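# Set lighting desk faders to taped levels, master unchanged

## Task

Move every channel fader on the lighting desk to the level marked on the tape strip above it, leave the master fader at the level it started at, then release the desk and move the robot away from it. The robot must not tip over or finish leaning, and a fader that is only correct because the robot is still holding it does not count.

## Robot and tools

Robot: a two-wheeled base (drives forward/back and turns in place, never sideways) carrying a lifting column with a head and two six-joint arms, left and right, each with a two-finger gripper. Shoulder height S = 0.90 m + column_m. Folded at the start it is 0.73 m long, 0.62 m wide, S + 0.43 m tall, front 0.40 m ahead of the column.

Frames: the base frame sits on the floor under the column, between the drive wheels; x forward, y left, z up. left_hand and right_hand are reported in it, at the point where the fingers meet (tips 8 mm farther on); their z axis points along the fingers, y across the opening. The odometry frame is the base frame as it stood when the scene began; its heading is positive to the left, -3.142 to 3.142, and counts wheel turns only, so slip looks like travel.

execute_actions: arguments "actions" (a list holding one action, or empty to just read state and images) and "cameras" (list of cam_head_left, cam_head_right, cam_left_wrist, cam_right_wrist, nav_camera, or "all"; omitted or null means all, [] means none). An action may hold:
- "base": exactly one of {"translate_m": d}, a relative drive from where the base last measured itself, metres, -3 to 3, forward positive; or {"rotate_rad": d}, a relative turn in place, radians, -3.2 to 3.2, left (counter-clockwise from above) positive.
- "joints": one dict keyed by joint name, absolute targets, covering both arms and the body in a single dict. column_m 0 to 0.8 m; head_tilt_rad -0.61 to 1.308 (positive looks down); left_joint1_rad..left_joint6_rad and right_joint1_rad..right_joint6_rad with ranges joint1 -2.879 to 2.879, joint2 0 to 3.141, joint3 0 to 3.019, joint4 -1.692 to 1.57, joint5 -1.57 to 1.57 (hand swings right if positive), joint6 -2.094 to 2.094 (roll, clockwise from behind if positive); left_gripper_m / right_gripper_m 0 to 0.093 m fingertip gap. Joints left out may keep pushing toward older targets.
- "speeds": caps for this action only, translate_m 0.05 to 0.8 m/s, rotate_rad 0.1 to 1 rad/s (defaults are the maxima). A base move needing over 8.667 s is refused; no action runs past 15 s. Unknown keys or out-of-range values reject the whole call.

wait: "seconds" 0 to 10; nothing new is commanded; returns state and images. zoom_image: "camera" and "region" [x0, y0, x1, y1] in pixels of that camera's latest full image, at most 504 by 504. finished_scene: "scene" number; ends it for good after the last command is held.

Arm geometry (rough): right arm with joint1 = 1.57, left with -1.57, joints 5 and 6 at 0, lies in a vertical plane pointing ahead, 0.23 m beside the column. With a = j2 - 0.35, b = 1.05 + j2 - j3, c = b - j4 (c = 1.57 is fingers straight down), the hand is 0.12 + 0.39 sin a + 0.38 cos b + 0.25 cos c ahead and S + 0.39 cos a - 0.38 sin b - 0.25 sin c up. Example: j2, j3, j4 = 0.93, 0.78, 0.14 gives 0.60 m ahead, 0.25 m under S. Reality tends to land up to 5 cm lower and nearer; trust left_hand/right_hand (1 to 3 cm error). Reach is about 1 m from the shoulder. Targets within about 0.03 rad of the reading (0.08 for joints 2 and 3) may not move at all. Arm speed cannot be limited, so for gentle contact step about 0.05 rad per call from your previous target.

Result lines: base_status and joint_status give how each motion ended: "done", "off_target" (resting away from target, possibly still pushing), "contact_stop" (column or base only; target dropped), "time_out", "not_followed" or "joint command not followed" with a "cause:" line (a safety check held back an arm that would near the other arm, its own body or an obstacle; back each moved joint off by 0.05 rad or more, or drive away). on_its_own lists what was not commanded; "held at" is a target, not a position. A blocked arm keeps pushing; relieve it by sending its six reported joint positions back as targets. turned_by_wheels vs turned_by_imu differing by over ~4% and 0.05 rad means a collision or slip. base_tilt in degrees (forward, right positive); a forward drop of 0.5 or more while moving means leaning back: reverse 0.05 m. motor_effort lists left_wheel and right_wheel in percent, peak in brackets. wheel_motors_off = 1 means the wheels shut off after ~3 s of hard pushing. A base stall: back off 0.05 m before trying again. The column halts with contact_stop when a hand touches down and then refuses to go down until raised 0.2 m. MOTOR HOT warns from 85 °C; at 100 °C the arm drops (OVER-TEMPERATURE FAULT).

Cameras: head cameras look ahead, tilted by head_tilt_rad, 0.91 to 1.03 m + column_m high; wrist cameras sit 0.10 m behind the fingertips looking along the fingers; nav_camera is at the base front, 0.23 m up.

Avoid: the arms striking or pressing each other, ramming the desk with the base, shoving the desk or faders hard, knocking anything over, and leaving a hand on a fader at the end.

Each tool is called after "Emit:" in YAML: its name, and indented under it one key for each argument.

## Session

Emit:
execute_actions:
  actions: []

Scene clock: 0.00 s.
Joint torques (N m, as the arm reports them, + toward a larger angle): no reading
base_odometry: x=+0.000 y=+0.000 heading=+0.000 (m, m, rad; odometry frame)
turned_by_wheels: +0.000 (rad since the last result)
turned_by_imu: +0.000 (rad since the last result)
base_tilt: forward=+0.1 right=+0.2 (deg)
base_status: not commanded
joint_positions: column_m=+0.553 head_tilt_rad=+0.861 left_joint1_rad=-1.579 left_joint2_rad=+0.908 left_joint3_rad=+0.401 left_joint4_rad=-0.978 left_joint5_rad=+0.008 left_joint6_rad=-0.080 left_gripper_m=+0.094 right_joint1_rad=+1.597 right_joint2_rad=+0.888 right_joint3_rad=+0.385 right_joint4_rad=-0.967 right_joint5_rad=+0.055 right_joint6_rad=+0.024 right_gripper_m=+0.094
joint_status: not commanded
wheel_motors_off: 0
motor_effort: left_wheel=+3 right_wheel=+0 (%)
left_hand: x=+0.1336 y=+0.2216 z=+1.2582 quat_wxyz=(+0.463, +0.034, -0.886, -0.013) (m; base frame)
right_hand: x=+0.1311 y=-0.2297 z=+1.2592 quat_wxyz=(+0.455, +0.013, -0.890, +0.023) (m; base frame)
pictures: cam_head_left, cam_head_right, cam_left_wrist, cam_right_wrist, nav_camera
Images, in order (width x height): cam_head_left 504x504, cam_head_right 504x504, cam_left_wrist 616x616, cam_right_wrist 616x616, nav_camera 504x504.

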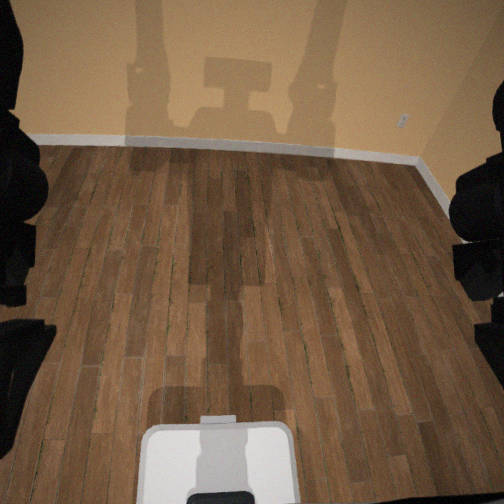

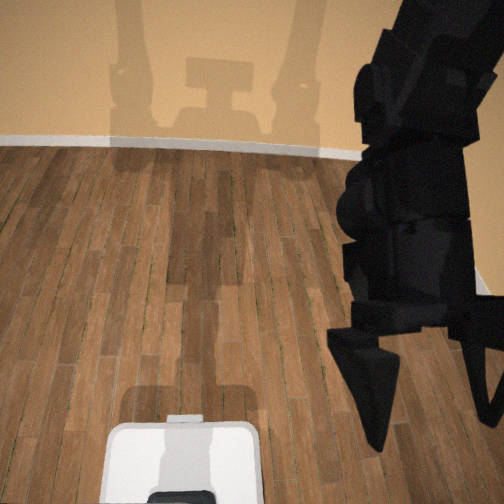

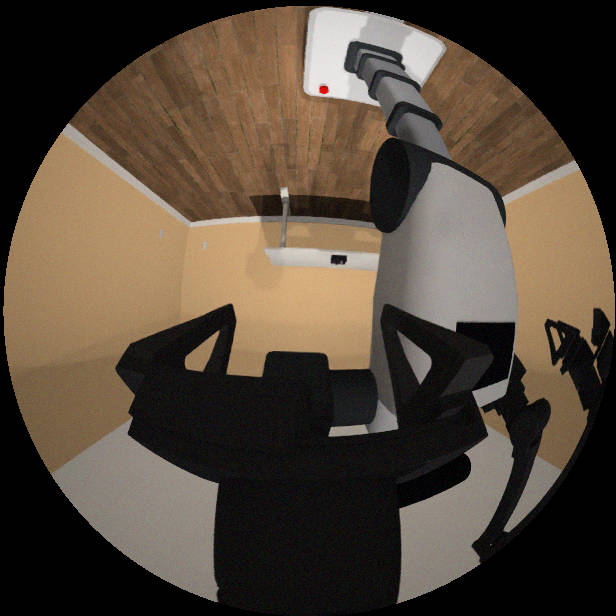

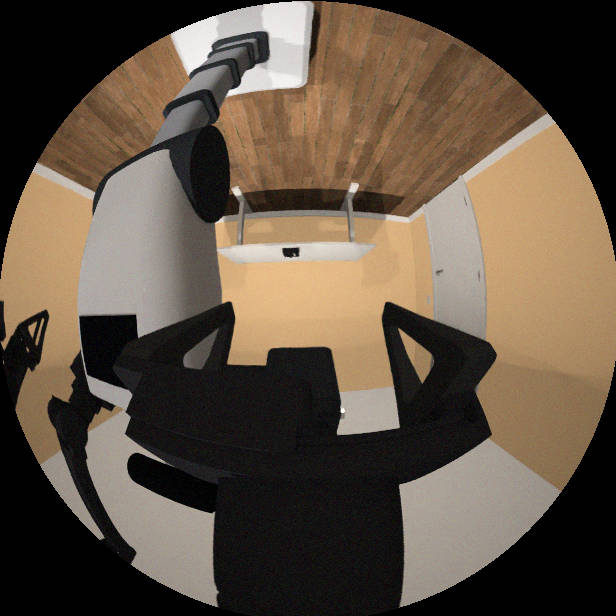

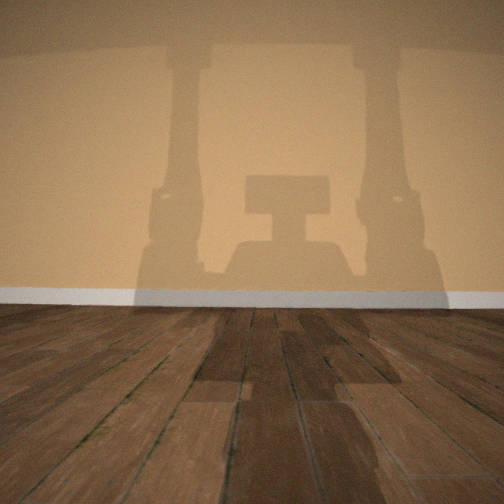

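Emit:
execute_actions:
  actions:
    - {"base": {"rotate_rad": 3.14}, "joints": {"head_tilt_rad": 0.5}}
  cameras: ["cam_head_left", "cam_head_right", "nav_camera"]

Scene clock: 8.13 s.
Joint torques (N m, as the arm reports them, + toward a larger angle): left_arm=[-0.3  -6.96 -1.79 -1.42 -0.04  0.03] | right_arm=[ 0.6  -9.4  -1.38 -1.33 -0.04  0.18]
base_odometry: x=+0.000 y=+0.000 heading=+3.139 (m, m, rad; odometry frame)
turned_by_wheels: +3.139 (rad since the last result)
turned_by_imu: +3.154 (rad since the last result)
base_tilt: forward=+0.2 right=+0.3 (deg)
base_status: done
joint_positions: column_m=+0.553 head_tilt_rad=+0.518 left_joint1_rad=-1.579 left_joint2_rad=+0.908 left_joint3_rad=+0.401 left_joint4_rad=-0.978 left_joint5_rad=+0.008 left_joint6_rad=-0.080 left_gripper_m=+0.094 right_joint1_rad=+1.597 right_joint2_rad=+0.888 right_joint3_rad=+0.385 right_joint4_rad=-0.967 right_joint5_rad=+0.055 right_joint6_rad=+0.024 right_gripper_m=+0.094
joint_status: all done
wheel_motors_off: 0
motor_effort: left_wheel=-5(62) right_wheel=+4(55) (%)
left_hand: x=+0.1336 y=+0.2216 z=+1.2582 quat_wxyz=(+0.463, +0.034, -0.886, -0.013) (m; base frame)
right_hand: x=+0.1311 y=-0.2297 z=+1.2592 quat_wxyz=(+0.455, +0.013, -0.890, +0.023) (m; base frame)
pictures: cam_head_left, cam_head_right, nav_camera
Images, in order (width x height): cam_head_left 504x504, cam_head_right 504x504, nav_camera 504x504.

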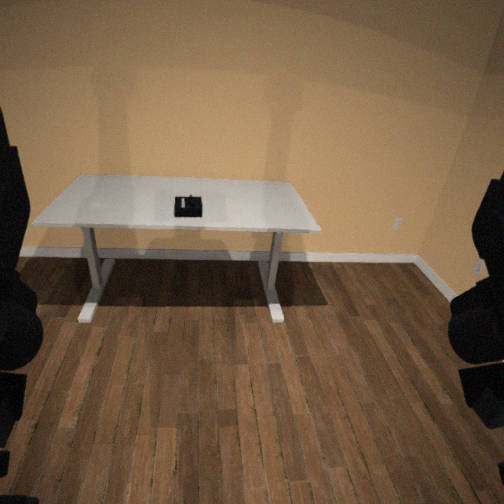

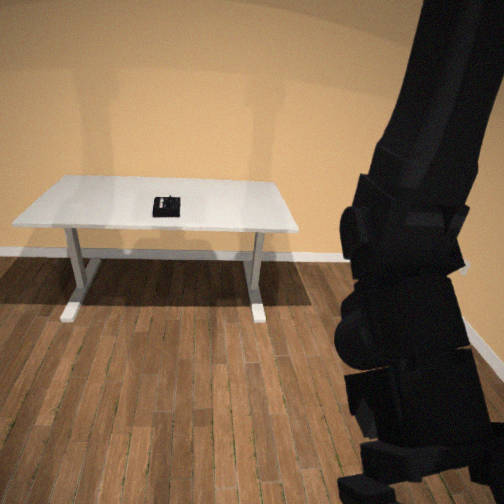

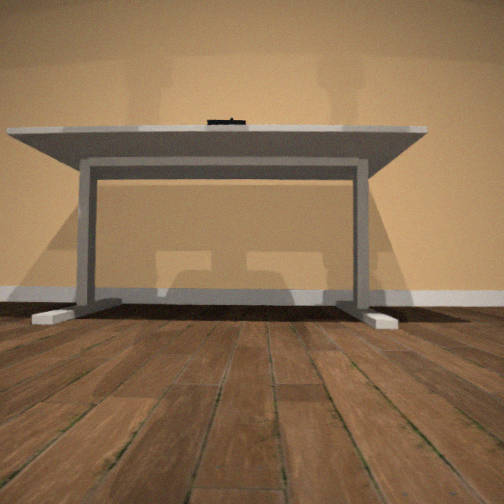

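Emit:
execute_actions:
  actions:
    - {"base": {"translate_m": 1.0}, "joints": {"head_tilt_rad": 0.9}}
  cameras: ["cam_head_left", "cam_head_right"]

Scene clock: 16.97 s.
Joint torques (N m, as the arm reports them, + toward a larger angle): left_arm=[-0.39 -6.96 -1.87 -1.44 -0.03  0.03] | right_arm=[  0.29 -10.28  -1.4   -1.27  -0.03   0.24]
base_odometry: x=-1.000 y=+0.002 heading=+3.139 (m, m, rad; odometry frame)
turned_by_wheels: +0.000 (rad since the last result)
turned_by_imu: -0.001 (rad since the last result)
base_tilt: forward=+0.2 right=+0.2 (deg)
base_status: done
joint_positions: column_m=+0.553 head_tilt_rad=+0.901 left_joint1_rad=-1.579 left_joint2_rad=+0.908 left_joint3_rad=+0.403 left_joint4_rad=-0.978 left_joint5_rad=+0.008 left_joint6_rad=-0.080 left_gripper_m=+0.094 right_joint1_rad=+1.597 right_joint2_rad=+0.888 right_joint3_rad=+0.385 right_joint4_rad=-0.967 right_joint5_rad=+0.055 right_joint6_rad=+0.024 right_gripper_m=+0.094
joint_status: all done
wheel_motors_off: 0
motor_effort: left_wheel=+3(72) right_wheel=+0(53) (%)
left_hand: x=+0.1344 y=+0.2216 z=+1.2579 quat_wxyz=(+0.462, +0.034, -0.886, -0.013) (m; base frame)
right_hand: x=+0.1312 y=-0.2297 z=+1.2592 quat_wxyz=(+0.455, +0.013, -0.890, +0.023) (m; base frame)
pictures: cam_head_left, cam_head_right
Images, in order (width x height): cam_head_left 504x504, cam_head_right 504x504.

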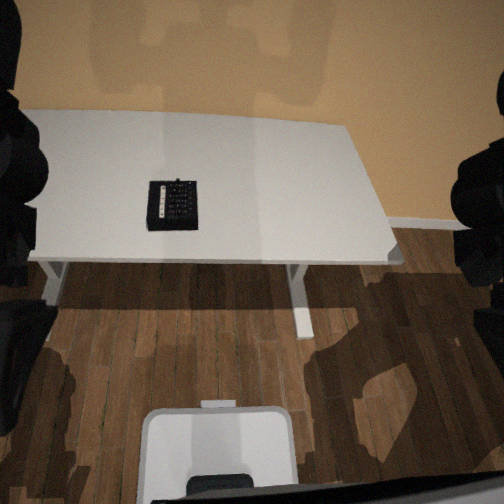

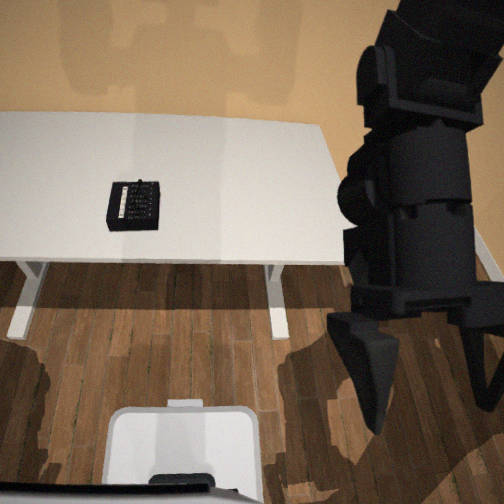

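Emit:
zoom_image:
  camera: "cam_head_left"
  region: [130, 165, 220, 245]

Region (130, 165, 220, 245) of cam_head_left's 504x504 image, scaled by 5.600, with more detail than that image has.

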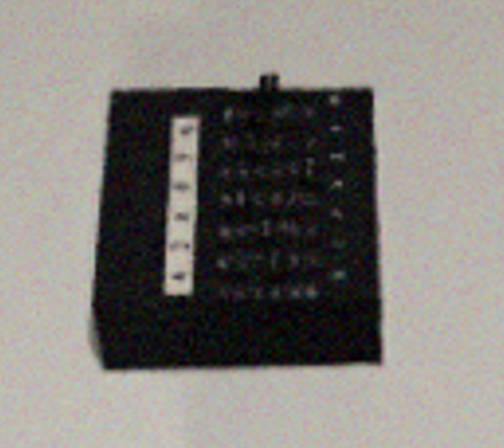

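Emit:
execute_actions:
  actions:
    - {"base": {"rotate_rad": -0.25}, "joints": {"column_m": 0.39, "left_joint1_rad": -1.57, "left_joint2_rad": 1.306, "left_joint3_rad": 0.9475, "left_joint4_rad": -0.16, "left_joint5_rad": 0, "left_joint6_rad": 0, "left_gripper_m": 0.035}}
  cameras: []

Emit:
execute_actions:
  actions:
    - {"base": {"translate_m": 0.36}}
  cameras: []

Emit:
execute_actions:
  actions:
    - {"base": {"rotate_rad": 0.25}, "joints": {"head_tilt_rad": 1.1}}
  cameras: ["cam_left_wrist", "cam_head_left"]

Scene clock: 37.97 s.
Joint torques (N m, as the arm reports them, + toward a larger angle): left_arm=[ -0.17 -15.16   1.35   0.47  -0.14   0.17] | right_arm=[ 1.23 -9.71 -1.32 -1.36 -0.04  0.23]
base_odometry: x=-1.000 y=+0.002 heading=+2.891 (m, m, rad; odometry frame)
turned_by_wheels: -0.249 (rad since the last result)
turned_by_imu: -0.249 (rad since the last result)
base_tilt: forward=+0.1 right=+0.3 (deg)
base_status: done
joint_positions: column_m=+0.390 head_tilt_rad=+0.901 left_joint1_rad=-1.572 left_joint2_rad=+1.307 left_joint3_rad=+0.948 left_joint4_rad=-0.165 left_joint5_rad=+0.003 left_joint6_rad=-0.012 left_gripper_m=+0.035 right_joint1_rad=+1.597 right_joint2_rad=+0.888 right_joint3_rad=+0.385 right_joint4_rad=-0.967 right_joint5_rad=+0.055 right_joint6_rad=+0.024 right_gripper_m=+0.094
joint_status: all done
wheel_motors_off: 0
motor_effort: left_wheel=+2(52) right_wheel=-4(54) (%)
left_hand: x=+0.5020 y=+0.2235 z=+0.8901 quat_wxyz=(+0.000, +0.006, -1.000, +0.002) (m; base frame)
right_hand: x=+0.1312 y=-0.2297 z=+1.0964 quat_wxyz=(+0.455, +0.013, -0.890, +0.023) (m; base frame)
pictures: none
No camera images: the call's "cameras" was empty. Leave "cameras" out to get every camera's image.

Scene clock: 40.37 s.
Joint torques (N m, as the arm reports them, + toward a larger angle): left_arm=[ -0.24 -15.18   1.51   0.46  -0.15   0.16] | right_arm=[ 1.04 -9.31 -1.46 -1.13 -0.04  0.24]
base_odometry: x=-1.349 y=+0.092 heading=+2.889 (m, m, rad; odometry frame)
turned_by_wheels: -0.001 (rad since the last result)
turned_by_imu: -0.002 (rad since the last result)
base_tilt: forward=+0.1 right=+0.1 (deg)
base_status: done
joint_positions: column_m=+0.390 head_tilt_rad=+0.901 left_joint1_rad=-1.572 left_joint2_rad=+1.307 left_joint3_rad=+0.946 left_joint4_rad=-0.165 left_joint5_rad=+0.003 left_joint6_rad=-0.012 left_gripper_m=+0.035 right_joint1_rad=+1.597 right_joint2_rad=+0.888 right_joint3_rad=+0.385 right_joint4_rad=-0.967 right_joint5_rad=+0.055 right_joint6_rad=+0.024 right_gripper_m=+0.094
joint_status: not commanded
wheel_motors_off: 0
motor_effort: left_wheel=-2(54) right_wheel=+1(60) (%)
left_hand: x=+0.5006 y=+0.2235 z=+0.8900 quat_wxyz=(+0.001, +0.006, -1.000, +0.002) (m; base frame)
right_hand: x=+0.1312 y=-0.2297 z=+1.0964 quat_wxyz=(+0.455, +0.013, -0.890, +0.023) (m; base frame)
pictures: none
No camera images: the call's "cameras" was empty. Leave "cameras" out to get every camera's image.

Scene clock: 41.80 s.
Joint torques (N m, as the arm reports them, + toward a larger angle): left_arm=[ -0.36 -14.94   1.55   0.5   -0.14   0.17] | right_arm=[ 1.1  -9.62 -1.44 -1.32 -0.04  0.23]
base_odometry: x=-1.349 y=+0.092 heading=+3.138 (m, m, rad; odometry frame)
turned_by_wheels: +0.249 (rad since the last result)
turned_by_imu: +0.246 (rad since the last result)
base_tilt: forward=+0.2 right=+0.3 (deg)
base_status: done
joint_positions: column_m=+0.390 head_tilt_rad=+1.099 left_joint1_rad=-1.570 left_joint2_rad=+1.307 left_joint3_rad=+0.946 left_joint4_rad=-0.165 left_joint5_rad=+0.003 left_joint6_rad=-0.012 left_gripper_m=+0.035 right_joint1_rad=+1.597 right_joint2_rad=+0.888 right_joint3_rad=+0.385 right_joint4_rad=-0.967 right_joint5_rad=+0.055 right_joint6_rad=+0.024 right_gripper_m=+0.094
joint_status: all done
wheel_motors_off: 0
motor_effort: left_wheel=-1(67) right_wheel=+0(38) (%)
left_hand: x=+0.5006 y=+0.2244 z=+0.8900 quat_wxyz=(+0.001, +0.006, -1.000, +0.001) (m; base frame)
right_hand: x=+0.1312 y=-0.2297 z=+1.0964 quat_wxyz=(+0.455, +0.013, -0.890, +0.023) (m; base frame)
pictures: cam_head_left, cam_left_wrist
Images, in order (width x height): cam_head_left 504x504, cam_left_wrist 616x616.

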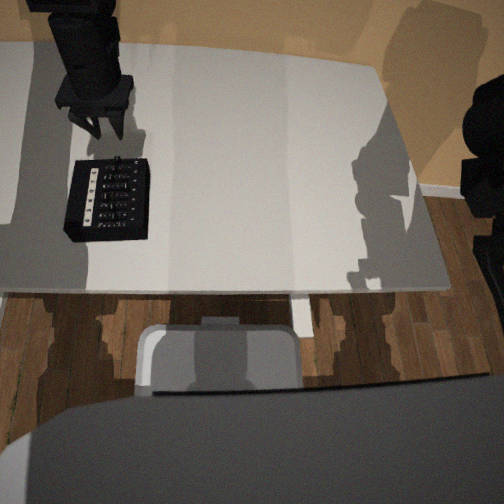

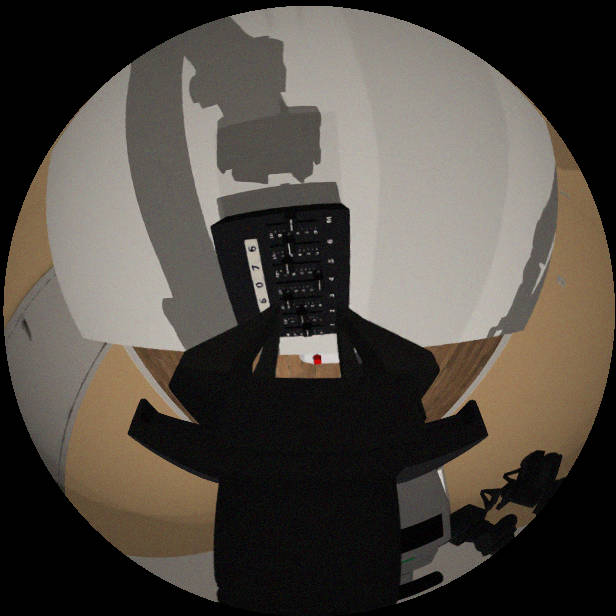

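Emit:
zoom_image:
  camera: "cam_left_wrist"
  region: [200, 180, 370, 350]

Region (200, 180, 370, 350) of cam_left_wrist's 616x616 image, scaled by 2.965, with more detail than that image has.

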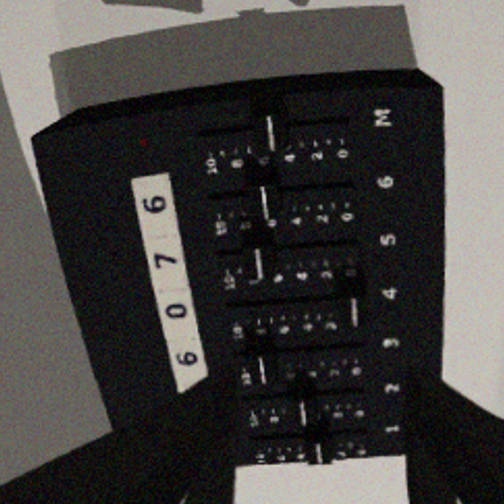

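Emit:
zoom_image:
  camera: "cam_head_left"
  region: [55, 145, 165, 250]

Region (55, 145, 165, 250) of cam_head_left's 504x504 image, scaled by 4.582, with more detail than that image has; it fills the top 481 rows of this view, and the rest is white.

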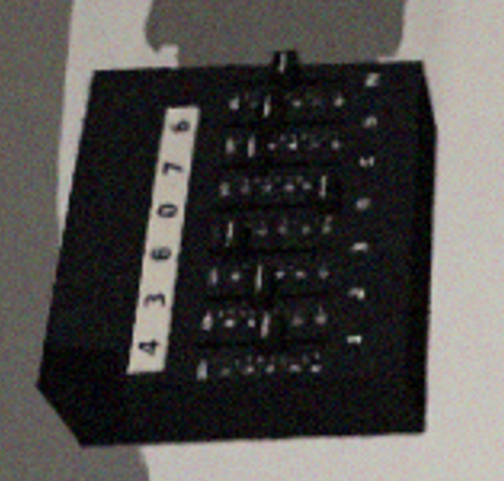

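Emit:
execute_actions:
  actions:
    - {"base": {"translate_m": -0.08}}
  cameras: ["cam_left_wrist"]

Scene clock: 60.00 s.
Joint torques (N m, as the arm reports them, + toward a larger angle): left_arm=[ -0.2  -14.85   1.73   0.48  -0.15   0.17] | right_arm=[ 0.59 -9.46 -1.13 -1.28 -0.02  0.23]
base_odometry: x=-1.270 y=+0.091 heading=+3.139 (m, m, rad; odometry frame)
turned_by_wheels: +0.001 (rad since the last result)
turned_by_imu: -0.001 (rad since the last result)
base_tilt: forward=+0.2 right=+0.4 (deg)
base_status: done
joint_positions: column_m=+0.390 head_tilt_rad=+1.100 left_joint1_rad=-1.570 left_joint2_rad=+1.307 left_joint3_rad=+0.942 left_joint4_rad=-0.165 left_joint5_rad=+0.003 left_joint6_rad=-0.012 left_gripper_m=+0.035 right_joint1_rad=+1.597 right_joint2_rad=+0.886 right_joint3_rad=+0.382 right_joint4_rad=-0.967 right_joint5_rad=+0.055 right_joint6_rad=+0.024 right_gripper_m=+0.094
joint_status: not commanded
wheel_motors_off: 0
motor_effort: left_wheel=-1(84) right_wheel=-2(53) (%)
left_hand: x=+0.4982 y=+0.2244 z=+0.8897 quat_wxyz=(+0.003, +0.006, -1.000, +0.001) (m; base frame)
right_hand: x=+0.1297 y=-0.2297 z=+1.0971 quat_wxyz=(+0.456, +0.013, -0.890, +0.023) (m; base frame)
pictures: cam_left_wrist
Images, in order (width x height): cam_left_wrist 616x616.

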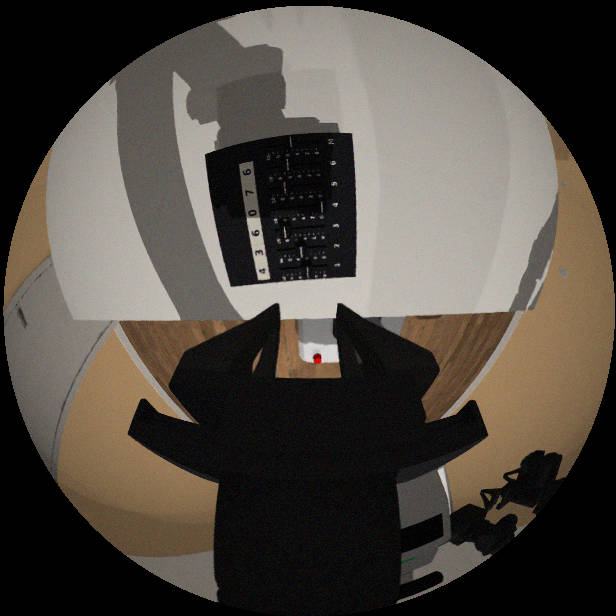

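Emit:
zoom_image:
  camera: "cam_left_wrist"
  region: [200, 120, 370, 290]

Region (200, 120, 370, 290) of cam_left_wrist's 616x616 image, scaled by 2.965, with more detail than that image has.

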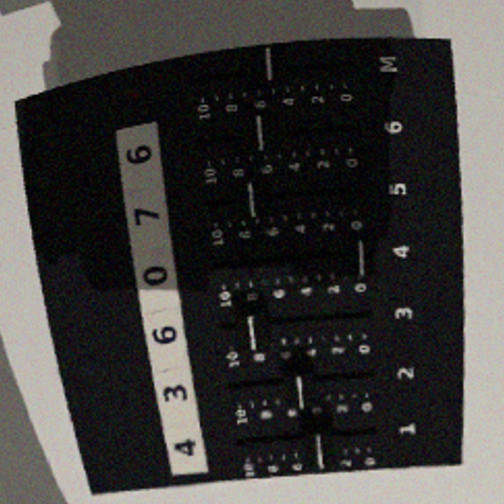

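Emit:
zoom_image:
  camera: "cam_left_wrist"
  region: [260, 130, 340, 210]

Region (260, 130, 340, 210) of cam_left_wrist's 616x616 image, scaled by 6.300, with more detail than that image has.

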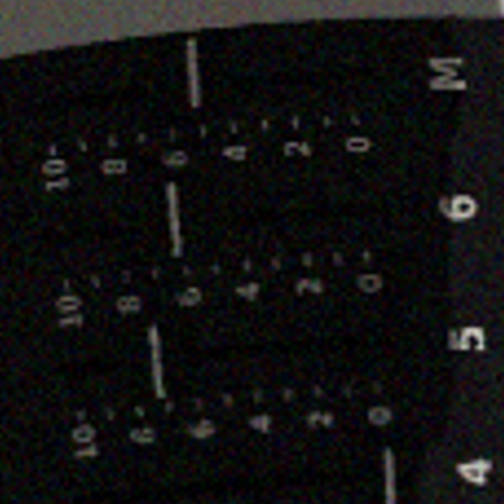

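Emit:
zoom_image:
  camera: "cam_left_wrist"
  region: [265, 195, 345, 285]

Region (265, 195, 345, 285) of cam_left_wrist's 616x616 image, scaled by 5.600, with more detail than that image has.

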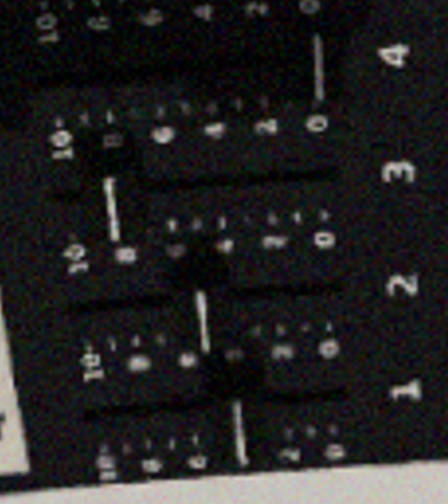

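Emit:
execute_actions:
  actions:
    - {"base": {"rotate_rad": 0.018}}
  cameras: []

Emit:
execute_actions:
  actions:
    - {"base": {"translate_m": 0.012}, "speeds": {"translate_m": 0.1}, "joints": {"column_m": 0.32}}
  cameras: ["cam_left_wrist"]

Emit:
zoom_image:
  camera: "cam_left_wrist"
  region: [230, 200, 400, 370]

Scene clock: 97.77 s.
Joint torques (N m, as the arm reports them, + toward a larger angle): left_arm=[ -0.34 -15.27   1.75   0.47  -0.14   0.17] | right_arm=[ 0.79 -9.45 -1.25 -1.48 -0.05  0.19]
base_odometry: x=-1.269 y=+0.091 heading=-3.128 (m, m, rad; odometry frame)
turned_by_wheels: +0.016 (rad since the last result)
turned_by_imu: +0.014 (rad since the last result)
base_tilt: forward=+0.2 right=+0.3 (deg)
base_status: done
joint_positions: column_m=+0.390 head_tilt_rad=+1.100 left_joint1_rad=-1.570 left_joint2_rad=+1.307 left_joint3_rad=+0.942 left_joint4_rad=-0.165 left_joint5_rad=+0.002 left_joint6_rad=-0.012 left_gripper_m=+0.035 right_joint1_rad=+1.597 right_joint2_rad=+0.886 right_joint3_rad=+0.382 right_joint4_rad=-0.967 right_joint5_rad=+0.055 right_joint6_rad=+0.024 right_gripper_m=+0.094
joint_status: not commanded
wheel_motors_off: 0
motor_effort: left_wheel=+0(50) right_wheel=+0(59) (%)
left_hand: x=+0.4982 y=+0.2249 z=+0.8897 quat_wxyz=(+0.003, +0.006, -1.000, +0.001) (m; base frame)
right_hand: x=+0.1297 y=-0.2297 z=+1.0971 quat_wxyz=(+0.456, +0.013, -0.890, +0.023) (m; base frame)
pictures: none
No camera images: the call's "cameras" was empty. Leave "cameras" out to get every camera's image.

Scene clock: 99.27 s.
Joint torques (N m, as the arm reports them, + toward a larger angle): left_arm=[ -0.47 -14.95   1.57   0.47  -0.14   0.16] | right_arm=[ 0.56 -9.44 -1.27 -1.41 -0.02  0.17]
base_odometry: x=-1.281 y=+0.091 heading=-3.130 (m, m, rad; odometry frame)
turned_by_wheels: -0.002 (rad since the last result)
turned_by_imu: -0.003 (rad since the last result)
base_tilt: forward=+0.2 right=+0.4 (deg)
base_status: done
joint_positions: column_m=+0.320 head_tilt_rad=+1.100 left_joint1_rad=-1.570 left_joint2_rad=+1.305 left_joint3_rad=+0.945 left_joint4_rad=-0.165 left_joint5_rad=+0.002 left_joint6_rad=-0.012 left_gripper_m=+0.035 right_joint1_rad=+1.597 right_joint2_rad=+0.886 right_joint3_rad=+0.383 right_joint4_rad=-0.967 right_joint5_rad=+0.055 right_joint6_rad=+0.024 right_gripper_m=+0.094
joint_status: all done
wheel_motors_off: 0
motor_effort: left_wheel=-3(49) right_wheel=+2(65) (%)
left_hand: x=+0.5006 y=+0.2249 z=+0.8203 quat_wxyz=(+0.001, +0.006, -1.000, +0.001) (m; base frame)
right_hand: x=+0.1305 y=-0.2297 z=+1.0268 quat_wxyz=(+0.455, +0.013, -0.890, +0.023) (m; base frame)
pictures: cam_left_wrist
Images, in order (width x height): cam_left_wrist 616x616.

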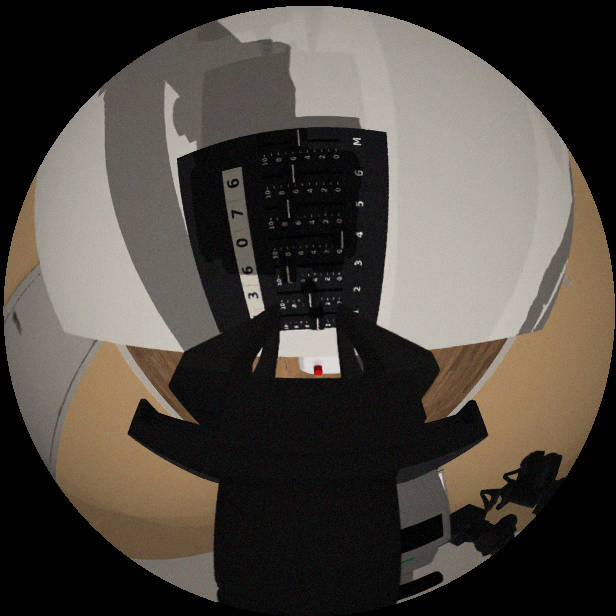

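Region (230, 200, 400, 370) of cam_left_wrist's 616x616 image, scaled by 2.965, with more detail than that image has.

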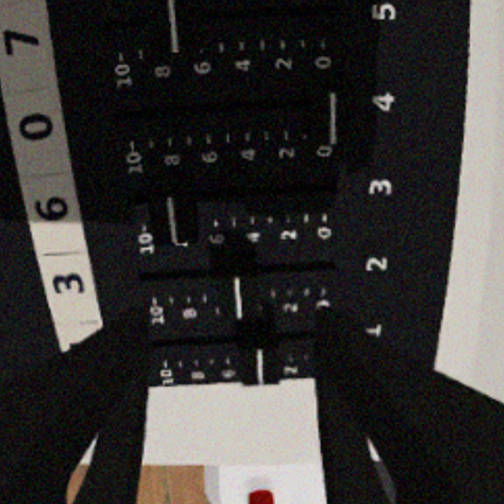

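Emit:
execute_actions:
  actions: []

Scene clock: 111.37 s.
Joint torques (N m, as the arm reports them, + toward a larger angle): left_arm=[ -0.3  -14.99   1.55   0.49  -0.14   0.17] | right_arm=[-0.03 -9.93 -1.32 -1.37  0.04  0.22]
base_odometry: x=-1.281 y=+0.091 heading=-3.130 (m, m, rad; odometry frame)
turned_by_wheels: +0.000 (rad since the last result)
turned_by_imu: -0.001 (rad since the last result)
base_tilt: forward=+0.2 right=+0.2 (deg)
base_status: done
joint_positions: column_m=+0.320 head_tilt_rad=+1.100 left_joint1_rad=-1.570 left_joint2_rad=+1.305 left_joint3_rad=+0.945 left_joint4_rad=-0.165 left_joint5_rad=+0.002 left_joint6_rad=-0.012 left_gripper_m=+0.035 right_joint1_rad=+1.597 right_joint2_rad=+0.886 right_joint3_rad=+0.383 right_joint4_rad=-0.967 right_joint5_rad=+0.055 right_joint6_rad=+0.024 right_gripper_m=+0.094
joint_status: all done
wheel_motors_off: 0
motor_effort: left_wheel=-3(49) right_wheel=+1(65) (%)
left_hand: x=+0.5006 y=+0.2249 z=+0.8203 quat_wxyz=(+0.001, +0.006, -1.000, +0.001) (m; base frame)
right_hand: x=+0.1305 y=-0.2297 z=+1.0268 quat_wxyz=(+0.455, +0.013, -0.890, +0.023) (m; base frame)
pictures: cam_head_left, cam_head_right, cam_left_wrist, cam_right_wrist, nav_camera
Images, in order (width x height): cam_head_left 504x504, cam_head_right 504x504, cam_left_wrist 616x616, cam_right_wrist 616x616, nav_camera 504x504.

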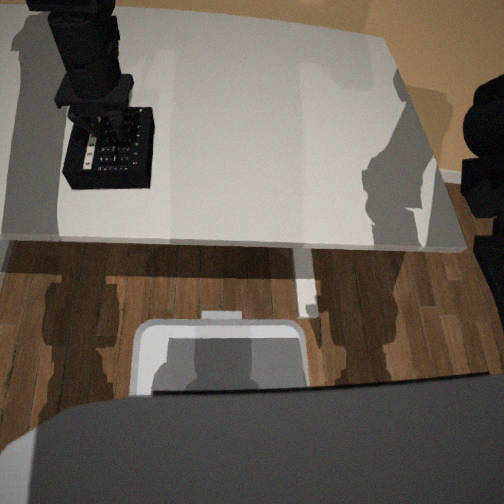

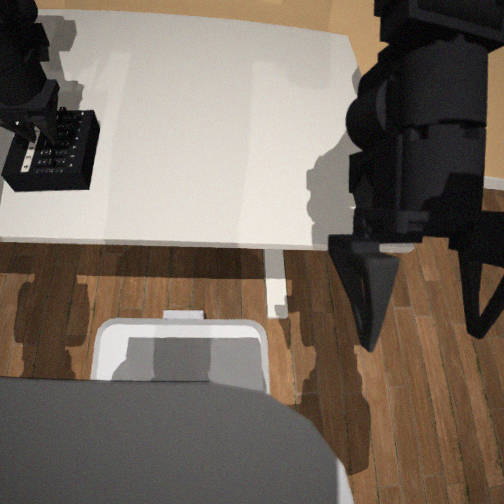

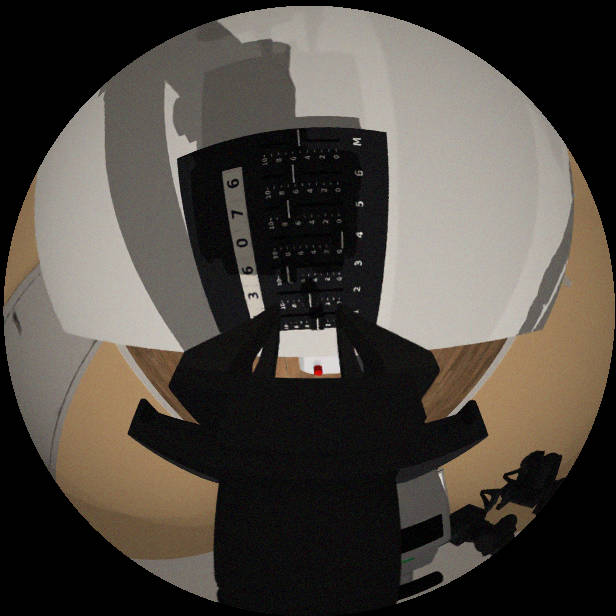

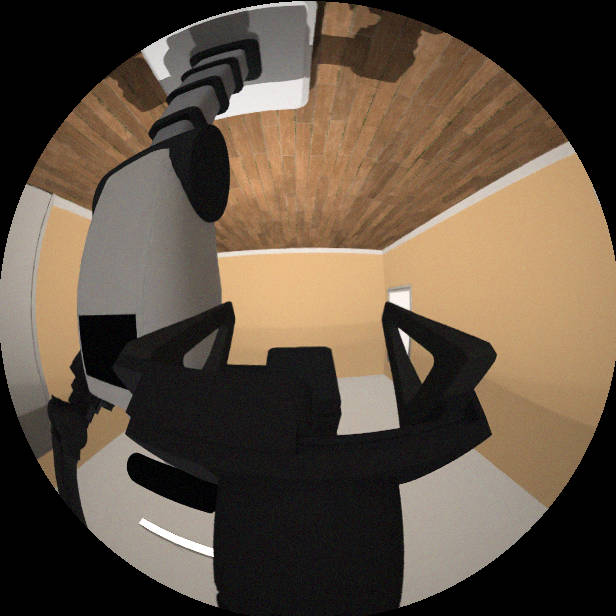

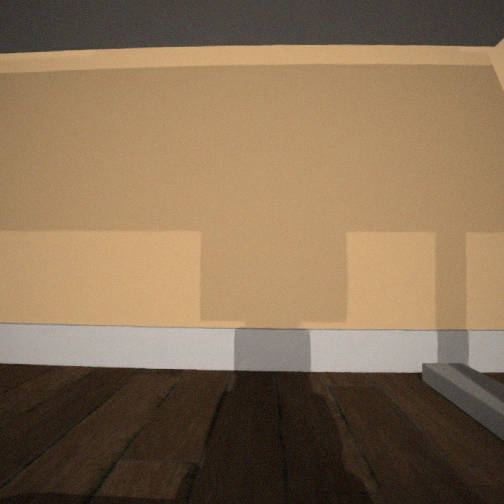

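Emit:
zoom_image:
  camera: "cam_left_wrist"
  region: [200, 120, 400, 380]

Region (200, 120, 400, 380) of cam_left_wrist's 616x616 image, scaled by 1.938, with more detail than that image has; it fills the left 388 columns of this view, and the rest is white.

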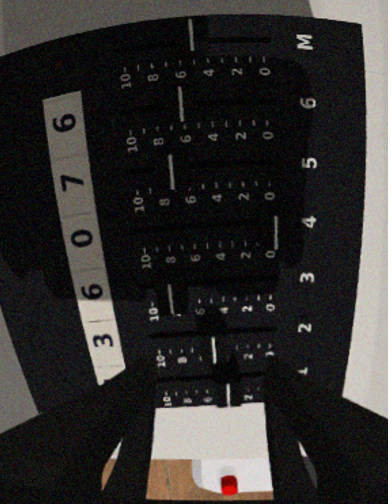

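Emit:
execute_actions:
  actions:
    - {"base": {"translate_m": -0.008}, "joints": {"column_m": 0.305}}
  cameras: ["cam_left_wrist"]

Emit:
zoom_image:
  camera: "cam_left_wrist"
  region: [220, 200, 400, 380]

Scene clock: 136.07 s.
Joint torques (N m, as the arm reports them, + toward a larger angle): left_arm=[ -0.37 -15.02   1.73   0.45  -0.13   0.17] | right_arm=[ 1.19 -9.53 -1.28 -1.34 -0.06  0.24]
base_odometry: x=-1.273 y=+0.091 heading=-3.128 (m, m, rad; odometry frame)
turned_by_wheels: +0.001 (rad since the last result)
turned_by_imu: +0.000 (rad since the last result)
base_tilt: forward=+0.3 right=+0.3 (deg)
base_status: done
joint_positions: column_m=+0.305 head_tilt_rad=+1.100 left_joint1_rad=-1.570 left_joint2_rad=+1.306 left_joint3_rad=+0.943 left_joint4_rad=-0.165 left_joint5_rad=+0.002 left_joint6_rad=-0.012 left_gripper_m=+0.035 right_joint1_rad=+1.597 right_joint2_rad=+0.886 right_joint3_rad=+0.382 right_joint4_rad=-0.967 right_joint5_rad=+0.055 right_joint6_rad=+0.024 right_gripper_m=+0.094
joint_status: all done
wheel_motors_off: 0
motor_effort: left_wheel=+1(45) right_wheel=-1(61) (%)
left_hand: x=+0.4992 y=+0.2249 z=+0.8051 quat_wxyz=(+0.002, +0.006, -1.000, +0.001) (m; base frame)
right_hand: x=+0.1298 y=-0.2297 z=+1.0121 quat_wxyz=(+0.456, +0.013, -0.890, +0.023) (m; base frame)
pictures: cam_left_wrist
Images, in order (width x height): cam_left_wrist 616x616.

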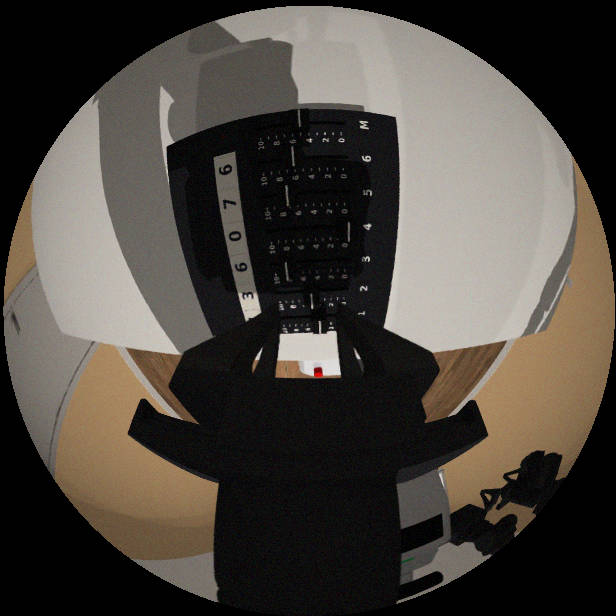

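Region (220, 200, 400, 380) of cam_left_wrist's 616x616 image, scaled by 2.800, with more detail than that image has.

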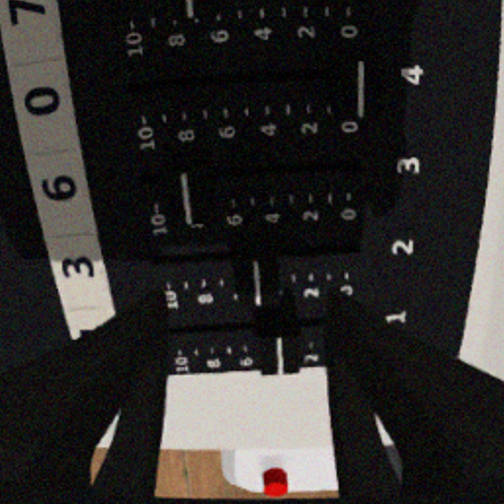

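Emit:
execute_actions:
  actions:
    - {"joints": {"column_m": 0.29}}
  cameras: []

Emit:
execute_actions:
  actions:
    - {"joints": {"left_gripper_m": 0.0}}
  cameras: ["cam_left_wrist"]

Scene clock: 142.30 s.
Joint torques (N m, as the arm reports them, + toward a larger angle): left_arm=[ -0.44 -14.77   1.75   0.42  -0.13   0.16] | right_arm=[ 0.56 -9.9  -1.27 -1.3  -0.02  0.17]
base_odometry: x=-1.273 y=+0.091 heading=-3.128 (m, m, rad; odometry frame)
turned_by_wheels: +0.000 (rad since the last result)
turned_by_imu: -0.002 (rad since the last result)
base_tilt: forward=+0.2 right=+0.4 (deg)
base_status: not commanded
joint_positions: column_m=+0.290 head_tilt_rad=+1.100 left_joint1_rad=-1.570 left_joint2_rad=+1.306 left_joint3_rad=+0.943 left_joint4_rad=-0.165 left_joint5_rad=+0.002 left_joint6_rad=-0.012 left_gripper_m=+0.035 right_joint1_rad=+1.597 right_joint2_rad=+0.886 right_joint3_rad=+0.382 right_joint4_rad=-0.967 right_joint5_rad=+0.055 right_joint6_rad=+0.024 right_gripper_m=+0.094
joint_status: all done
wheel_motors_off: 0
motor_effort: left_wheel=+0(0) right_wheel=-2(3) (%)
left_hand: x=+0.4992 y=+0.2249 z=+0.7901 quat_wxyz=(+0.002, +0.006, -1.000, +0.001) (m; base frame)
right_hand: x=+0.1298 y=-0.2297 z=+0.9971 quat_wxyz=(+0.456, +0.013, -0.890, +0.023) (m; base frame)
pictures: none
No camera images: the call's "cameras" was empty. Leave "cameras" out to get every camera's image.

Scene clock: 142.83 s.
Joint torques (N m, as the arm reports them, + toward a larger angle): left_arm=[ -0.44 -15.06   1.66   0.47  -0.13   0.16] | right_arm=[ 1.12 -9.44 -1.13 -1.42 -0.05  0.21]
base_odometry: x=-1.273 y=+0.091 heading=-3.128 (m, m, rad; odometry frame)
turned_by_wheels: +0.000 (rad since the last result)
turned_by_imu: +0.000 (rad since the last result)
base_tilt: forward=+0.1 right=+0.3 (deg)
base_status: not commanded
joint_positions: column_m=+0.290 head_tilt_rad=+1.100 left_joint1_rad=-1.570 left_joint2_rad=+1.306 left_joint3_rad=+0.943 left_joint4_rad=-0.165 left_joint5_rad=+0.002 left_joint6_rad=-0.012 left_gripper_m=+0.009 right_joint1_rad=+1.597 right_joint2_rad=+0.886 right_joint3_rad=+0.382 right_joint4_rad=-0.967 right_joint5_rad=+0.055 right_joint6_rad=+0.024 right_gripper_m=+0.094
joint_status: left_gripper_m off_target (ended at +0.009, target +0.000)
wheel_motors_off: 0
motor_effort: left_wheel=+0(1) right_wheel=-3(2) (%)
left_hand: x=+0.4992 y=+0.2249 z=+0.7901 quat_wxyz=(+0.002, +0.006, -1.000, +0.001) (m; base frame)
right_hand: x=+0.1298 y=-0.2297 z=+0.9971 quat_wxyz=(+0.456, +0.013, -0.890, +0.023) (m; base frame)
pictures: cam_left_wrist
Images, in order (width x height): cam_left_wrist 616x616.

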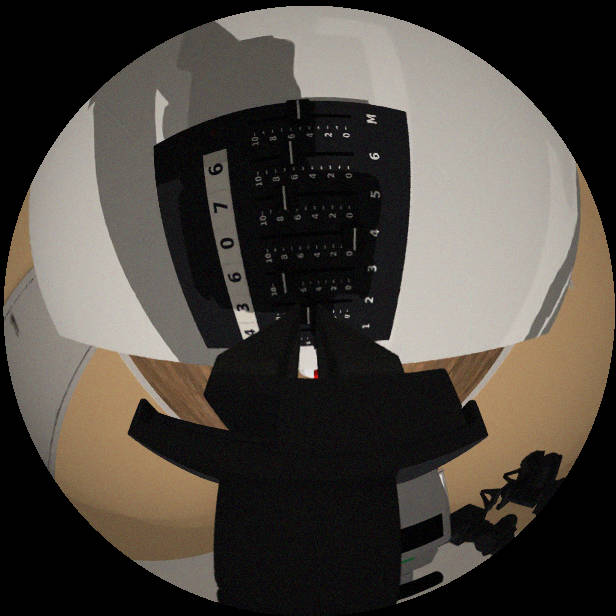

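Emit:
execute_actions:
  actions:
    - {"base": {"rotate_rad": -0.024}, "speeds": {"rotate_rad": 0.1}}
  cameras: []

Emit:
execute_actions:
  actions:
    - {"joints": {"left_gripper_m": 0.035, "column_m": 0.31}}
  cameras: ["cam_left_wrist"]

Emit:
zoom_image:
  camera: "cam_left_wrist"
  region: [220, 200, 400, 380]

Scene clock: 149.37 s.
Joint torques (N m, as the arm reports them, + toward a larger angle): left_arm=[ -0.42 -14.91   2.18   0.48  -0.13   0.17] | right_arm=[ 0.65 -9.66 -1.24 -1.37 -0.03  0.21]
base_odometry: x=-1.274 y=+0.091 heading=+3.133 (m, m, rad; odometry frame)
turned_by_wheels: -0.022 (rad since the last result)
turned_by_imu: -0.024 (rad since the last result)
base_tilt: forward=+0.1 right=+0.2 (deg)
base_status: done
joint_positions: column_m=+0.290 head_tilt_rad=+1.100 left_joint1_rad=-1.568 left_joint2_rad=+1.306 left_joint3_rad=+0.937 left_joint4_rad=-0.165 left_joint5_rad=+0.002 left_joint6_rad=-0.012 left_gripper_m=+0.009 right_joint1_rad=+1.597 right_joint2_rad=+0.886 right_joint3_rad=+0.382 right_joint4_rad=-0.967 right_joint5_rad=+0.055 right_joint6_rad=+0.024 right_gripper_m=+0.094
joint_status: not commanded
wheel_motors_off: 0
motor_effort: left_wheel=+1(38) right_wheel=-1(55) (%)
left_hand: x=+0.4952 y=+0.2258 z=+0.7897 quat_wxyz=(+0.005, +0.007, -1.000, +0.000) (m; base frame)
right_hand: x=+0.1298 y=-0.2297 z=+0.9971 quat_wxyz=(+0.456, +0.013, -0.890, +0.023) (m; base frame)
pictures: none
No camera images: the call's "cameras" was empty. Leave "cameras" out to get every camera's image.

Scene clock: 150.23 s.
Joint torques (N m, as the arm reports them, + toward a larger angle): left_arm=[ -0.42 -14.94   2.13   0.45  -0.12   0.17] | right_arm=[ 0.98 -9.25 -1.32 -1.34 -0.03  0.24]
base_odometry: x=-1.274 y=+0.091 heading=+3.133 (m, m, rad; odometry frame)
turned_by_wheels: +0.000 (rad since the last result)
turned_by_imu: +0.000 (rad since the last result)
base_tilt: forward=+0.0 right=+0.1 (deg)
base_status: not commanded
joint_positions: column_m=+0.310 head_tilt_rad=+1.100 left_joint1_rad=-1.568 left_joint2_rad=+1.307 left_joint3_rad=+0.937 left_joint4_rad=-0.165 left_joint5_rad=+0.002 left_joint6_rad=-0.012 left_gripper_m=+0.035 right_joint1_rad=+1.597 right_joint2_rad=+0.886 right_joint3_rad=+0.382 right_joint4_rad=-0.967 right_joint5_rad=+0.055 right_joint6_rad=+0.024 right_gripper_m=+0.094
joint_status: all done
wheel_motors_off: 0
motor_effort: left_wheel=+4(4) right_wheel=-3(2) (%)
left_hand: x=+0.4951 y=+0.2258 z=+0.8094 quat_wxyz=(+0.005, +0.007, -1.000, +0.000) (m; base frame)
right_hand: x=+0.1298 y=-0.2297 z=+1.0170 quat_wxyz=(+0.456, +0.013, -0.890, +0.023) (m; base frame)
pictures: cam_left_wrist
Images, in order (width x height): cam_left_wrist 616x616.

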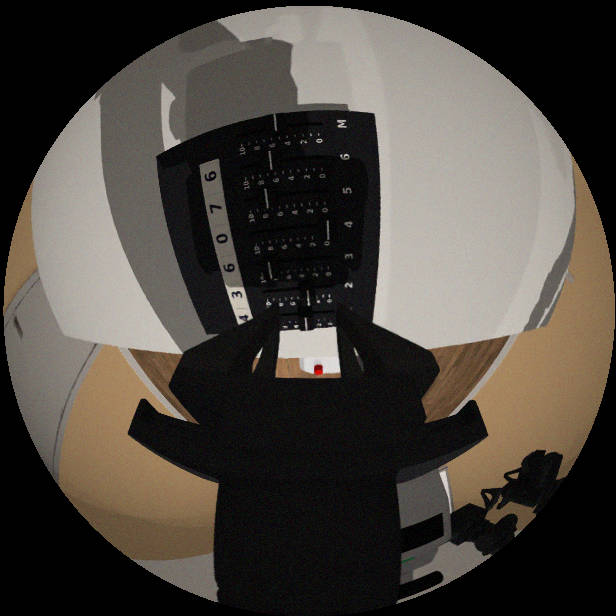

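Region (220, 200, 400, 380) of cam_left_wrist's 616x616 image, scaled by 2.800, with more detail than that image has.

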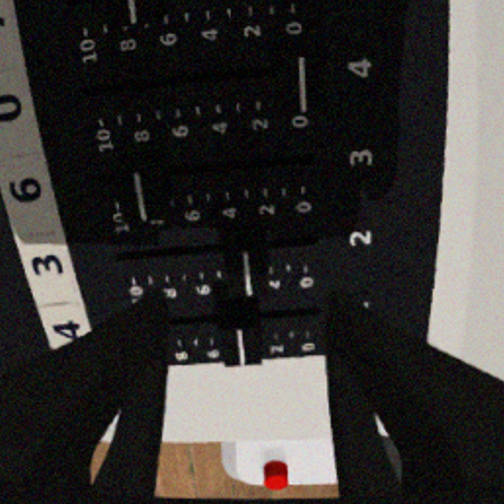

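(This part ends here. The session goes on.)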